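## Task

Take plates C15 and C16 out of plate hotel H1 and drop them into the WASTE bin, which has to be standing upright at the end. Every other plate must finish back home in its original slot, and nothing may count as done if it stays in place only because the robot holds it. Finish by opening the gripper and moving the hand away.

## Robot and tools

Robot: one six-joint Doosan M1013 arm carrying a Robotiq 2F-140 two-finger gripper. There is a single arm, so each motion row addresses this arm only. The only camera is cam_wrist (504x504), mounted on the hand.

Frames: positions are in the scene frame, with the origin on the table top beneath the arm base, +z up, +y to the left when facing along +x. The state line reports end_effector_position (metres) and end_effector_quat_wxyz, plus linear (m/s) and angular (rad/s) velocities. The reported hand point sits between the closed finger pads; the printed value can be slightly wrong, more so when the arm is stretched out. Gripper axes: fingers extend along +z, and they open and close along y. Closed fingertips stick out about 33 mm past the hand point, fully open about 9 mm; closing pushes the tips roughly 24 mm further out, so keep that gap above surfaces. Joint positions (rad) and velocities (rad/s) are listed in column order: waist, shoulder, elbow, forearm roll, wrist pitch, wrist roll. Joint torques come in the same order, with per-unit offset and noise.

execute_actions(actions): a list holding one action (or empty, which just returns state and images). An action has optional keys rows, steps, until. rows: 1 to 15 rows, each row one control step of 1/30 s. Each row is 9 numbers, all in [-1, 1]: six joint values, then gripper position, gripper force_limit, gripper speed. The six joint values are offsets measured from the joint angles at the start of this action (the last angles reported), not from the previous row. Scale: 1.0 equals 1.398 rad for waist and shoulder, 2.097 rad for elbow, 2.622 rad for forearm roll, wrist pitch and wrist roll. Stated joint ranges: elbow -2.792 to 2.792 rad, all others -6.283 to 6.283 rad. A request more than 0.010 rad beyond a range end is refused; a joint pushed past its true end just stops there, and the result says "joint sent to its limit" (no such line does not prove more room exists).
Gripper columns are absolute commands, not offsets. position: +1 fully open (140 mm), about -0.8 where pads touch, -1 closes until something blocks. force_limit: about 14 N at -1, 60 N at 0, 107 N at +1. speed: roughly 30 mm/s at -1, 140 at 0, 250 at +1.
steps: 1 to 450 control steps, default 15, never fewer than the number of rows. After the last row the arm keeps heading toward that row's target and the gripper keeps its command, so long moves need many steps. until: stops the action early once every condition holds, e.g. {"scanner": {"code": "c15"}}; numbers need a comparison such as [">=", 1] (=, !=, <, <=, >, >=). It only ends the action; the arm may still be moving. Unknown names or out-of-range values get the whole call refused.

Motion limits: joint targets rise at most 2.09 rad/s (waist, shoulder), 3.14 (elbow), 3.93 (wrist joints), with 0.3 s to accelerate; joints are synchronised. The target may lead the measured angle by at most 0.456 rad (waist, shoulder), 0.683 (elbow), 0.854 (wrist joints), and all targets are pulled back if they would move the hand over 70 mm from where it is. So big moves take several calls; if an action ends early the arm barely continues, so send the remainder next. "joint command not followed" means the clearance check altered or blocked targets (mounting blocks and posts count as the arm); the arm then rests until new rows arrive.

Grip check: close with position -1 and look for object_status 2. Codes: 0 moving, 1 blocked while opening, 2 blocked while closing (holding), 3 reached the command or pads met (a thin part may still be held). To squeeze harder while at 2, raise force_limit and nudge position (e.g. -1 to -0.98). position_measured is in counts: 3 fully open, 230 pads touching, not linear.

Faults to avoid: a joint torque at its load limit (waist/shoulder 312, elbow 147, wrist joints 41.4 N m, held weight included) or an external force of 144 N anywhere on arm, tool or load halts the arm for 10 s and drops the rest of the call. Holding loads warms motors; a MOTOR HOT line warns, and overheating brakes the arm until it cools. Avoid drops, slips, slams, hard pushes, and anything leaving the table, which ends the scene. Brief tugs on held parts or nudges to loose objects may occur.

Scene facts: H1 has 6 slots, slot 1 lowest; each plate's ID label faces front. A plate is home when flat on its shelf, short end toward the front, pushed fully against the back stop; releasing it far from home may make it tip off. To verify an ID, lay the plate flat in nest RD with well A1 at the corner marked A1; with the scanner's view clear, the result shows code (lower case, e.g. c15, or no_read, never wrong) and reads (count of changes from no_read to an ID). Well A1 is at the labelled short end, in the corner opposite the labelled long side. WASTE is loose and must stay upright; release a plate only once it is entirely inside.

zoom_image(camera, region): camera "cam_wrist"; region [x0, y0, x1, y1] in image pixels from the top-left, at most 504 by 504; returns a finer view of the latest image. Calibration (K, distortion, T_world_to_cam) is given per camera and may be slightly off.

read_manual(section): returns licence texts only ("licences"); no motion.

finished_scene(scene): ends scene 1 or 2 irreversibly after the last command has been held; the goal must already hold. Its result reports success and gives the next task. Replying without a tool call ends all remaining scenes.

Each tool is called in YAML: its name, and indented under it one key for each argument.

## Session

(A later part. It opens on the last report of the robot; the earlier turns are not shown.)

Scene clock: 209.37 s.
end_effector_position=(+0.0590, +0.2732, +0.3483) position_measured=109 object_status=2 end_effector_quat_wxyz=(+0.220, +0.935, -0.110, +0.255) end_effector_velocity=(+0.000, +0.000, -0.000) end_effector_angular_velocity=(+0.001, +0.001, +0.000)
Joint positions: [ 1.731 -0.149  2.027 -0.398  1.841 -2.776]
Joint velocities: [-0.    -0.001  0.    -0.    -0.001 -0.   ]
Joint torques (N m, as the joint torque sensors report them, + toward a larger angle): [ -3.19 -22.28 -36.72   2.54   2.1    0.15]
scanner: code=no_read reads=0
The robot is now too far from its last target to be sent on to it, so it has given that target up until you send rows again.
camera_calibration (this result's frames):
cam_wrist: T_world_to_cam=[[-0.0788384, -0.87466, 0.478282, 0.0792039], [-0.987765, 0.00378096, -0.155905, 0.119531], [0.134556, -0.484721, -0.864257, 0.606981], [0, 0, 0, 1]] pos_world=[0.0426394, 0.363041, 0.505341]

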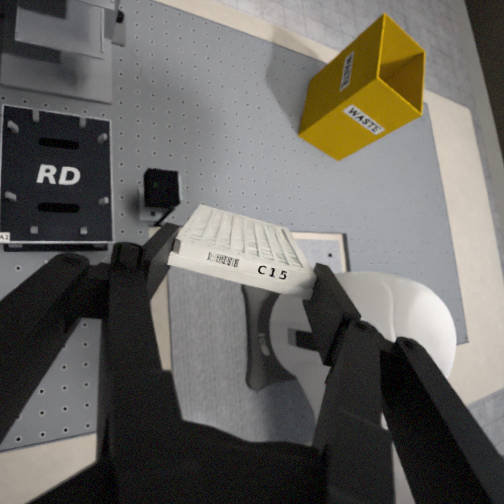

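execute_actions:
  actions:
    - {"rows": [[-0.95,-0.2439,-0.0749,0.1503,0.0225,-0.1617,-1,0.5,-0.3]], "steps": 24}

Scene clock: 211.83 s.
end_effector_position=(+0.1502, +0.1561, +0.4755) position_measured=109 object_status=2 end_effector_quat_wxyz=(+0.071, +0.911, -0.404, -0.032) end_effector_velocity=(+0.208, -0.213, +0.032) end_effector_angular_velocity=(+0.132, +0.001, -1.403)
Joint positions: [ 0.732 -0.478  1.876 -0.018  1.898 -3.185]
Joint velocities: [-1.514 -0.079 -0.036  0.091  0.013 -0.098]
Joint torques (N m, as the joint torque sensors report them, + toward a larger angle): [  1.26  11.31 -39.09   3.46   1.21   0.08]
scanner: code=no_read reads=0
camera_calibration (this result's frames):
cam_wrist: T_world_to_cam=[[-0.528297, -0.836612, 0.144851, 0.14325], [-0.767224, 0.543456, 0.340621, -0.123595], [-0.363688, 0.0688162, -0.928976, 0.667105], [0, 0, 0, 1]] pos_world=[0.223471, 0.141105, 0.641073]

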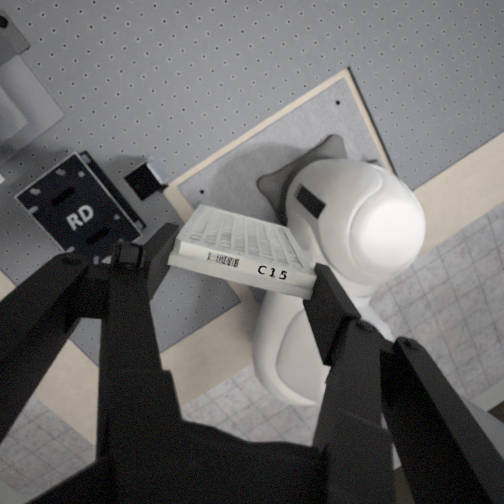

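execute_actions:
  actions:
    - {"rows": [[-0.7316,0.2074,-0.0094,0.0053,-0.1659,0.029,-1,0.5,-0.3]], "steps": 29}

execute_actions:
  actions: []

Scene clock: 215.73 s.
end_effector_position=(+0.4281, -0.0905, +0.3817) position_measured=109 object_status=2 end_effector_quat_wxyz=(-0.002, -0.590, +0.807, +0.003) end_effector_velocity=(+0.089, -0.294, -0.087) end_effector_angular_velocity=(-0.032, -0.089, -0.658)
Joint positions: [-0.244 -0.204  1.857 -0.004  1.486 -3.113]
Joint velocities: [-0.598  0.206 -0.009  0.    -0.294  0.061]
Joint torques (N m, as the joint torque sensors report them, + toward a larger angle): [  5.64 -32.08 -41.05   4.19   0.64   0.19]
scanner: code=no_read reads=0
camera_calibration (this result's frames):
cam_wrist: T_world_to_cam=[[-0.999245, 0.0387461, 0.00268714, 0.43237], [0.0377008, 0.951005, 0.306868, -0.0392023], [0.00933446, 0.306738, -0.951748, 0.568561], [0, 0, 0, 1]] pos_world=[0.428214, -0.15387, 0.551995]

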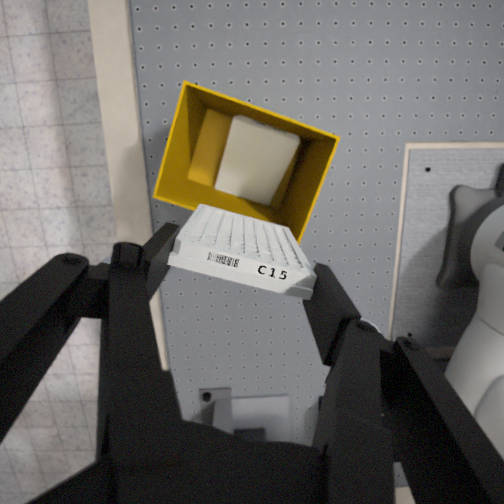

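Scene clock: 215.73 s.
end_effector_position=(+0.4281, -0.0905, +0.3817) position_measured=109 object_status=2 end_effector_quat_wxyz=(-0.002, -0.590, +0.807, +0.003) end_effector_velocity=(+0.089, -0.294, -0.087) end_effector_angular_velocity=(-0.032, -0.089, -0.658)
Joint positions: [-0.244 -0.204  1.857 -0.004  1.486 -3.113]
Joint velocities: [-0.598  0.206 -0.009  0.    -0.294  0.061]
Joint torques (N m, as the joint torque sensors report them, + toward a larger angle): [  5.64 -32.08 -41.05   4.19   0.64   0.19]
scanner: code=no_read reads=0
camera_calibration (this result's frames):
cam_wrist: T_world_to_cam=[[-0.999245, 0.0387461, 0.00268714, 0.43237], [0.0377008, 0.951005, 0.306868, -0.0392023], [0.00933446, 0.306738, -0.951748, 0.568561], [0, 0, 0, 1]] pos_world=[0.428214, -0.15387, 0.551995]

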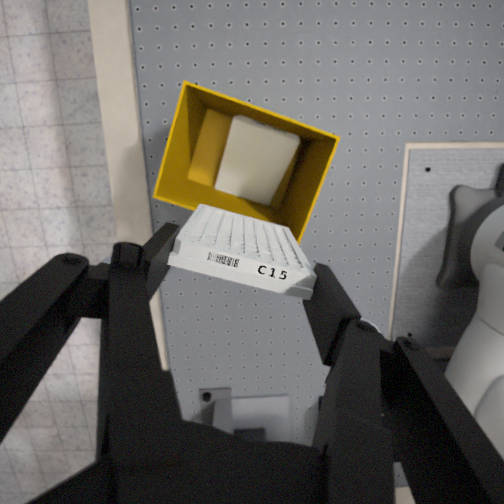

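zoom_image:
  camera: "cam_wrist"
  region: [145, 70, 345, 250]

execute_actions:
  actions: []

Region (145, 70, 345, 250) of cam_wrist's 504x504 image, scaled by 2.520, with more detail than that image has; it fills the top 454 rows of this view, and the rest is white.

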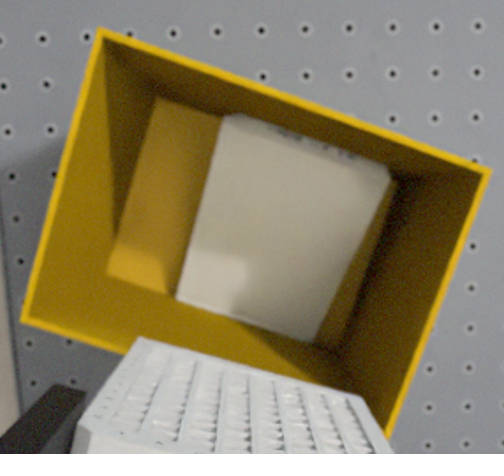

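Scene clock: 216.37 s.
end_effector_position=(+0.4344, -0.1139, +0.3750) position_measured=109 object_status=2 end_effector_quat_wxyz=(+0.000, -0.569, +0.822, +0.000) end_effector_velocity=(-0.000, -0.000, -0.000) end_effector_angular_velocity=(-0.000, -0.000, -0.001)
Joint positions: [-0.291 -0.188  1.856 -0.004  1.463 -3.109]
Joint velocities: [-0.    -0.001  0.001 -0.    -0.     0.   ]
Joint torques (N m, as the joint torque sensors report them, + toward a larger angle): [ -4.15 -22.18 -39.47   3.82   0.48   0.09]
scanner: code=no_read reads=0
camera_calibration (this result's frames):
cam_wrist: T_world_to_cam=[[-0.995907, 0.0902442, -0.00495332, 0.446959], [0.0844492, 0.948682, 0.304747, -0.034888], [0.0322008, 0.303082, -0.95242, 0.559232], [0, 0, 0, 1]] pos_world=[0.430068, -0.176731, 0.54547]

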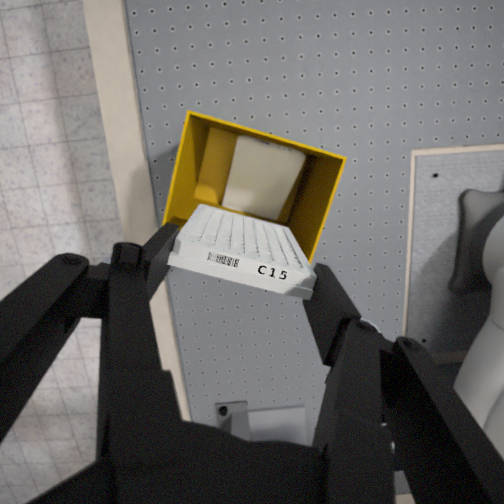

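zoom_image:
  camera: "cam_wrist"
  region: [155, 100, 355, 280]

Region (155, 100, 355, 280) of cam_wrist's 504x504 image, scaled by 2.520, with more detail than that image has; it fills the top 454 rows of this view, and the rest is white.

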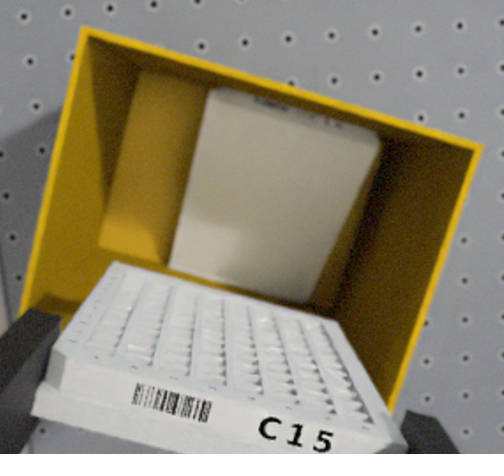

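execute_actions:
  actions:
    - {"rows": [[-0.0013,0.0617,0.1232,0,-0.1314,-0.0007,-1,0.5,-0.3]], "steps": 15}

Scene clock: 222.23 s.
end_effector_position=(+0.4351, -0.1141, +0.2017) position_measured=109 object_status=2 end_effector_quat_wxyz=(+0.000, -0.570, +0.822, +0.000) end_effector_velocity=(-0.007, +0.003, -0.060) end_effector_angular_velocity=(-0.001, -0.010, +0.002)
Joint positions: [-0.292 -0.103  2.109 -0.004  1.126 -3.11 ]
Joint velocities: [-0.001  0.03   0.093  0.003 -0.133 -0.003]
Joint torques (N m, as the joint torque sensors report them, + toward a larger angle): [ -3.42 -38.51 -44.65   4.54   0.2    0.36]
scanner: code=no_read reads=0
camera_calibration (this result's frames):
cam_wrist: T_world_to_cam=[[-0.996021, 0.0889859, -0.00488423, 0.446662], [0.0832598, 0.948675, 0.305097, 0.0184506], [0.0317829, 0.303477, -0.952309, 0.394398], [0, 0, 0, 1]] pos_world=[0.430814, -0.176941, 0.372141]

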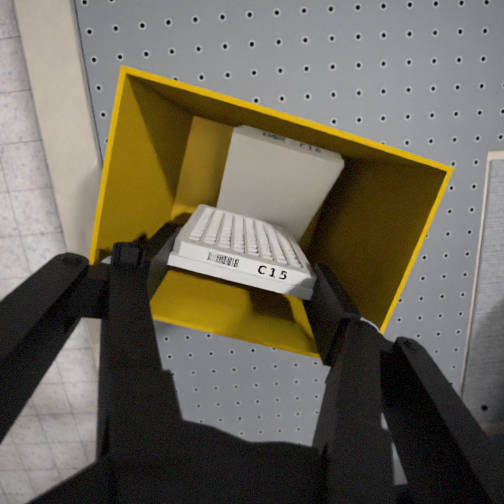

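execute_actions:
  actions: []

Scene clock: 223.17 s.
end_effector_position=(+0.4344, -0.1138, +0.1980) position_measured=109 object_status=2 end_effector_quat_wxyz=(+0.000, -0.570, +0.822, +0.000) end_effector_velocity=(-0.000, +0.000, -0.000) end_effector_angular_velocity=(+0.000, +0.001, -0.001)
Joint positions: [-0.292 -0.102  2.114 -0.004  1.118 -3.11 ]
Joint velocities: [ 0.     0.    -0.    -0.     0.     0.001]
Joint torques (N m, as the joint torque sensors report them, + toward a larger angle): [ -1.99 -28.01 -36.13   3.42   0.14   0.01]
scanner: code=no_read reads=0
camera_calibration (this result's frames):
cam_wrist: T_world_to_cam=[[-0.996026, 0.0889337, -0.00486326, 0.445923], [0.0832158, 0.948672, 0.305116, 0.0194446], [0.0317488, 0.303499, -0.952303, 0.390774], [0, 0, 0, 1]] pos_world=[0.430126, -0.176704, 0.368371]

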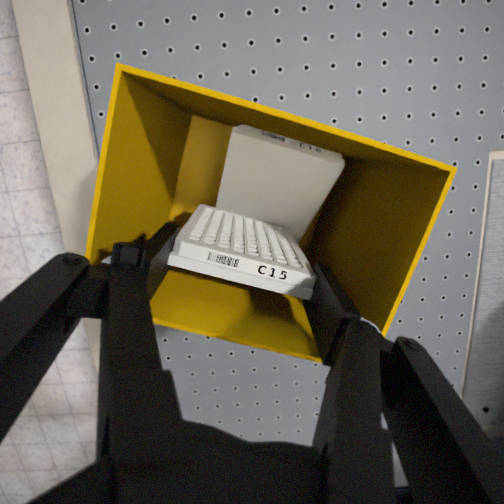

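The plate is fully inside. Releasing.

execute_actions:
  actions:
    - {"rows": [[0,0,0,0,0,0,0.4,0.5,0]], "steps": 2}

Scene clock: 223.80 s.
end_effector_position=(+0.4344, -0.1138, +0.1980) position_measured=109 object_status=0 end_effector_quat_wxyz=(+0.000, -0.570, +0.822, +0.000) end_effector_velocity=(+0.000, -0.000, -0.000) end_effector_angular_velocity=(-0.000, -0.000, -0.000)
Joint positions: [-0.292 -0.102  2.114 -0.004  1.118 -3.11 ]
Joint velocities: [-0.    -0.     0.     0.    -0.001  0.   ]
Joint torques (N m, as the joint torque sensors report them, + toward a larger angle): [ -3.07 -27.37 -36.21   3.63   0.09   0.34]
scanner: code=no_read reads=0
camera_calibration (this result's frames):
cam_wrist: T_world_to_cam=[[-0.996026, 0.0889321, -0.00485565, 0.445918], [0.0832166, 0.948673, 0.305115, 0.0194459], [0.031741, 0.303499, -0.952303, 0.390774], [0, 0, 0, 1]] pos_world=[0.430124, -0.176704, 0.368368]

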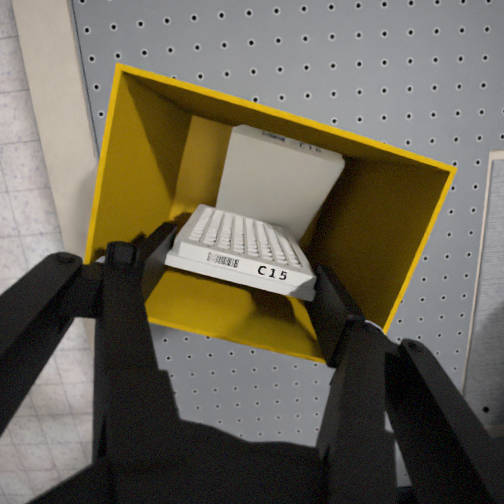

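execute_actions:
  actions:
    - {"rows": [[0,-0.0386,-0.0526,0,0.0631,0,0.4,0.5,0]], "steps": 7}

Scene clock: 229.00 s.
end_effector_position=(+0.4349, -0.1144, +0.2691) position_measured=78 object_status=3 end_effector_quat_wxyz=(+0.000, -0.570, +0.822, +0.000) end_effector_velocity=(-0.017, +0.005, +0.217) end_effector_angular_velocity=(+0.002, +0.008, -0.002)
Joint positions: [-0.292 -0.149  2.018 -0.004  1.262 -3.11 ]
Joint velocities: [ 0.001 -0.143 -0.286  0.     0.438  0.001]
Joint torques (N m, as the joint torque sensors report them, + toward a larger angle): [ -5.22  -2.44 -22.68   2.2    0.17   0.16]
scanner: code=no_read reads=0
camera_calibration (this result's frames):
cam_wrist: T_world_to_cam=[[-0.995974, 0.0895232, -0.0046144, 0.446758], [0.0838549, 0.948636, 0.305053, -0.00203897], [0.0316867, 0.303438, -0.952324, 0.458672], [0, 0, 0, 1]] pos_world=[0.430596, -0.177239, 0.439488]

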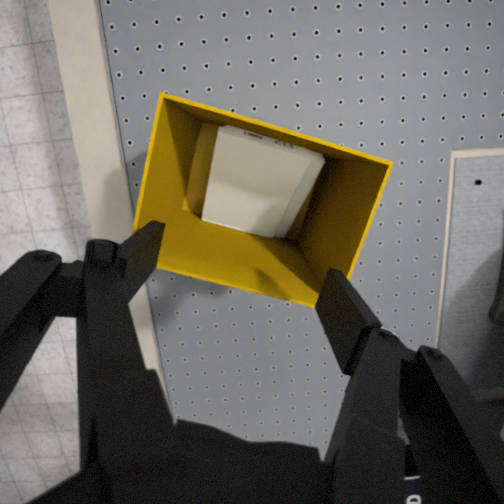

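execute_actions:
  actions:
    - {"rows": [[0,-0.005,-0.0069,0.2982,0.169,0,1,0.5,0]], "steps": 17}

Scene clock: 230.33 s.
end_effector_position=(+0.4101, +0.0900, +0.3513) position_measured=3 object_status=3 end_effector_quat_wxyz=(+0.142, -0.507, +0.797, +0.295) end_effector_velocity=(-0.028, +0.347, +0.275) end_effector_angular_velocity=(+1.330, +0.102, +0.006)
Joint positions: [-0.292 -0.156  2.004  0.589  1.604 -3.11 ]
Joint velocities: [ 0.    -0.001 -0.001  1.174  0.633  0.001]
Joint torques (N m, as the joint torque sensors report them, + toward a larger angle): [ -2.   -23.17 -36.99   4.54   1.58   0.18]
scanner: code=no_read reads=0
camera_calibration (this result's frames):
cam_wrist: T_world_to_cam=[[-0.979125, 0.110439, 0.170638, 0.333835], [0.203165, 0.557166, 0.805164, -0.40833], [-0.00615207, 0.823024, -0.567973, 0.309418], [0, 0, 0, 1]] pos_world=[0.411728, -0.0640191, 0.447549]

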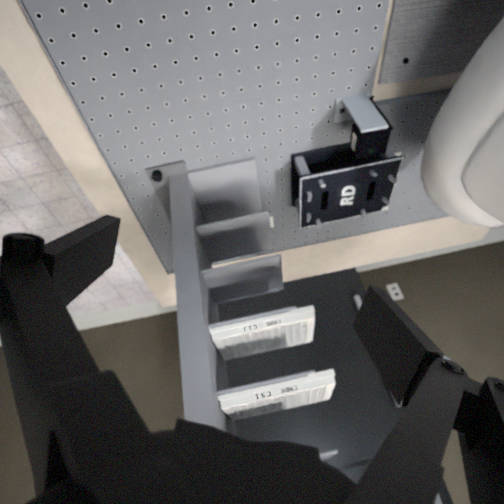

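execute_actions:
  actions: []

Scene clock: 230.67 s.
end_effector_position=(+0.4064, +0.1335, +0.3926) position_measured=3 object_status=3 end_effector_quat_wxyz=(+0.183, -0.493, +0.766, +0.369) end_effector_velocity=(-0.000, +0.004, +0.004) end_effector_angular_velocity=(+0.016, +0.000, +0.002)
Joint positions: [-0.292 -0.156  2.004  0.748  1.689 -3.11 ]
Joint velocities: [ 0.     0.     0.001  0.014  0.007 -0.001]
Joint torques (N m, as the joint torque sensors report them, + toward a larger angle): [ -4.7  -21.92 -38.61   4.05   1.33   0.26]
scanner: code=no_read reads=0
camera_calibration (this result's frames):
cam_wrist: T_world_to_cam=[[-0.977946, 0.071099, 0.196386, 0.313019], [0.20823, 0.404879, 0.890345, -0.480201], [-0.0162098, 0.911602, -0.410755, 0.227684], [0, 0, 0, 1]] pos_world=[0.409798, -0.0353893, 0.459595]

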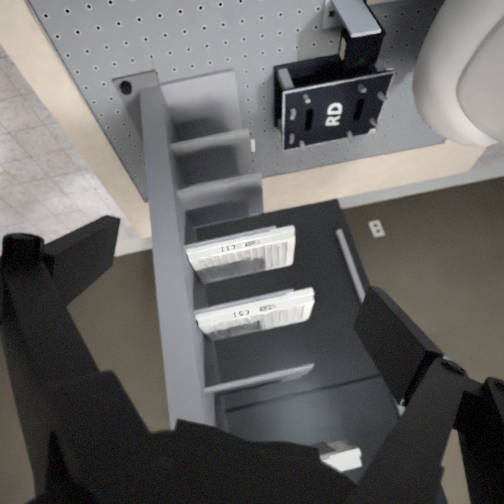

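execute_actions:
  actions:
    - {"rows": [[0,0,0,0.065,0.015,0,1,0.5,0]], "steps": 3}

Scene clock: 231.53 s.
end_effector_position=(+0.4086, +0.1407, +0.4007) position_measured=3 object_status=3 end_effector_quat_wxyz=(+0.194, -0.490, +0.761, +0.380) end_effector_velocity=(+0.060, +0.188, +0.219) end_effector_angular_velocity=(+0.872, -0.148, -0.112)
Joint positions: [-0.292 -0.156  2.004  0.781  1.697 -3.11 ]
Joint velocities: [0.001 0.    0.    0.869 0.198 0.   ]
Joint torques (N m, as the joint torque sensors report them, + toward a larger angle): [ -2.89 -28.2  -41.5    6.25   1.21   0.21]
scanner: code=no_read reads=0
camera_calibration (this result's frames):
cam_wrist: T_world_to_cam=[[-0.978692, 0.0687317, 0.193487, 0.314844], [0.205074, 0.374405, 0.904304, -0.490862], [-0.0102882, 0.924715, -0.380522, 0.208112], [0, 0, 0, 1]] pos_world=[0.41094, -0.0303026, 0.462161]

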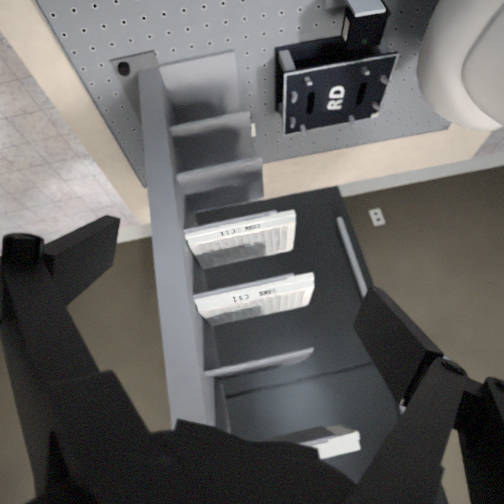

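execute_actions:
  actions: []

zoom_image:
  camera: "cam_wrist"
  region: [140, 120, 400, 430]

Scene clock: 232.13 s.
end_effector_position=(+0.4178, +0.1677, +0.4374) position_measured=3 object_status=3 end_effector_quat_wxyz=(+0.240, -0.474, +0.734, +0.423) end_effector_velocity=(+0.001, -0.000, +0.000) end_effector_angular_velocity=(-0.000, -0.001, -0.001)
Joint positions: [-0.292 -0.156  2.004  0.919  1.729 -3.11 ]
Joint velocities: [-0.     0.    -0.001  0.    -0.001 -0.   ]
Joint torques (N m, as the joint torque sensors report them, + toward a larger angle): [ -2.78 -24.16 -38.5    4.     1.11   0.15]
scanner: code=no_read reads=0
camera_calibration (this result's frames):
cam_wrist: T_world_to_cam=[[-0.982301, 0.05898, 0.177782, 0.324913], [0.186862, 0.242932, 0.951875, -0.527137], [0.0129526, 0.968249, -0.249653, 0.122852], [0, 0, 0, 1]] pos_world=[0.416073, -0.010056, 0.474675]

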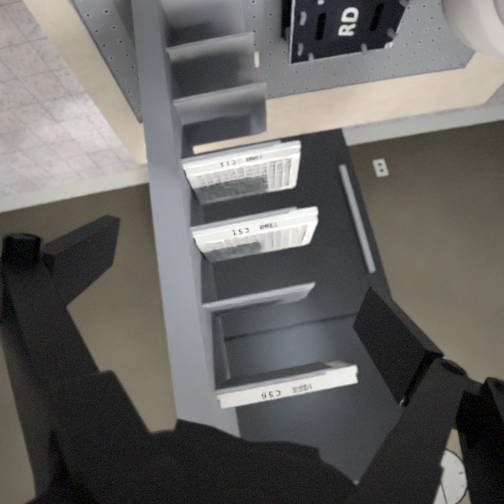

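Region (140, 120, 400, 430) of cam_wrist's 504x504 image, scaled by 1.626, with more detail than that image has; it fills the left 423 columns of this view, and the rest is white.

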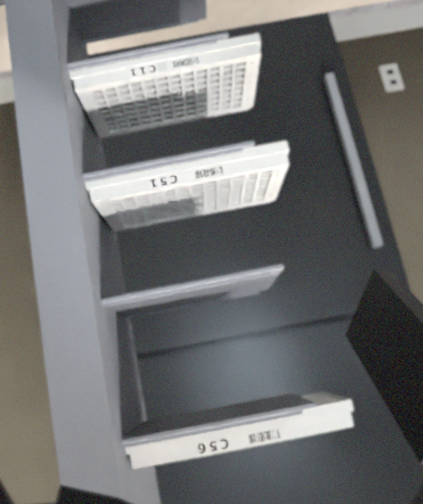

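All three remaining plates are home, and C15 and C16 are in the upright bin.

finished_scene:
  scene: 1

The scene is finished: the task was done.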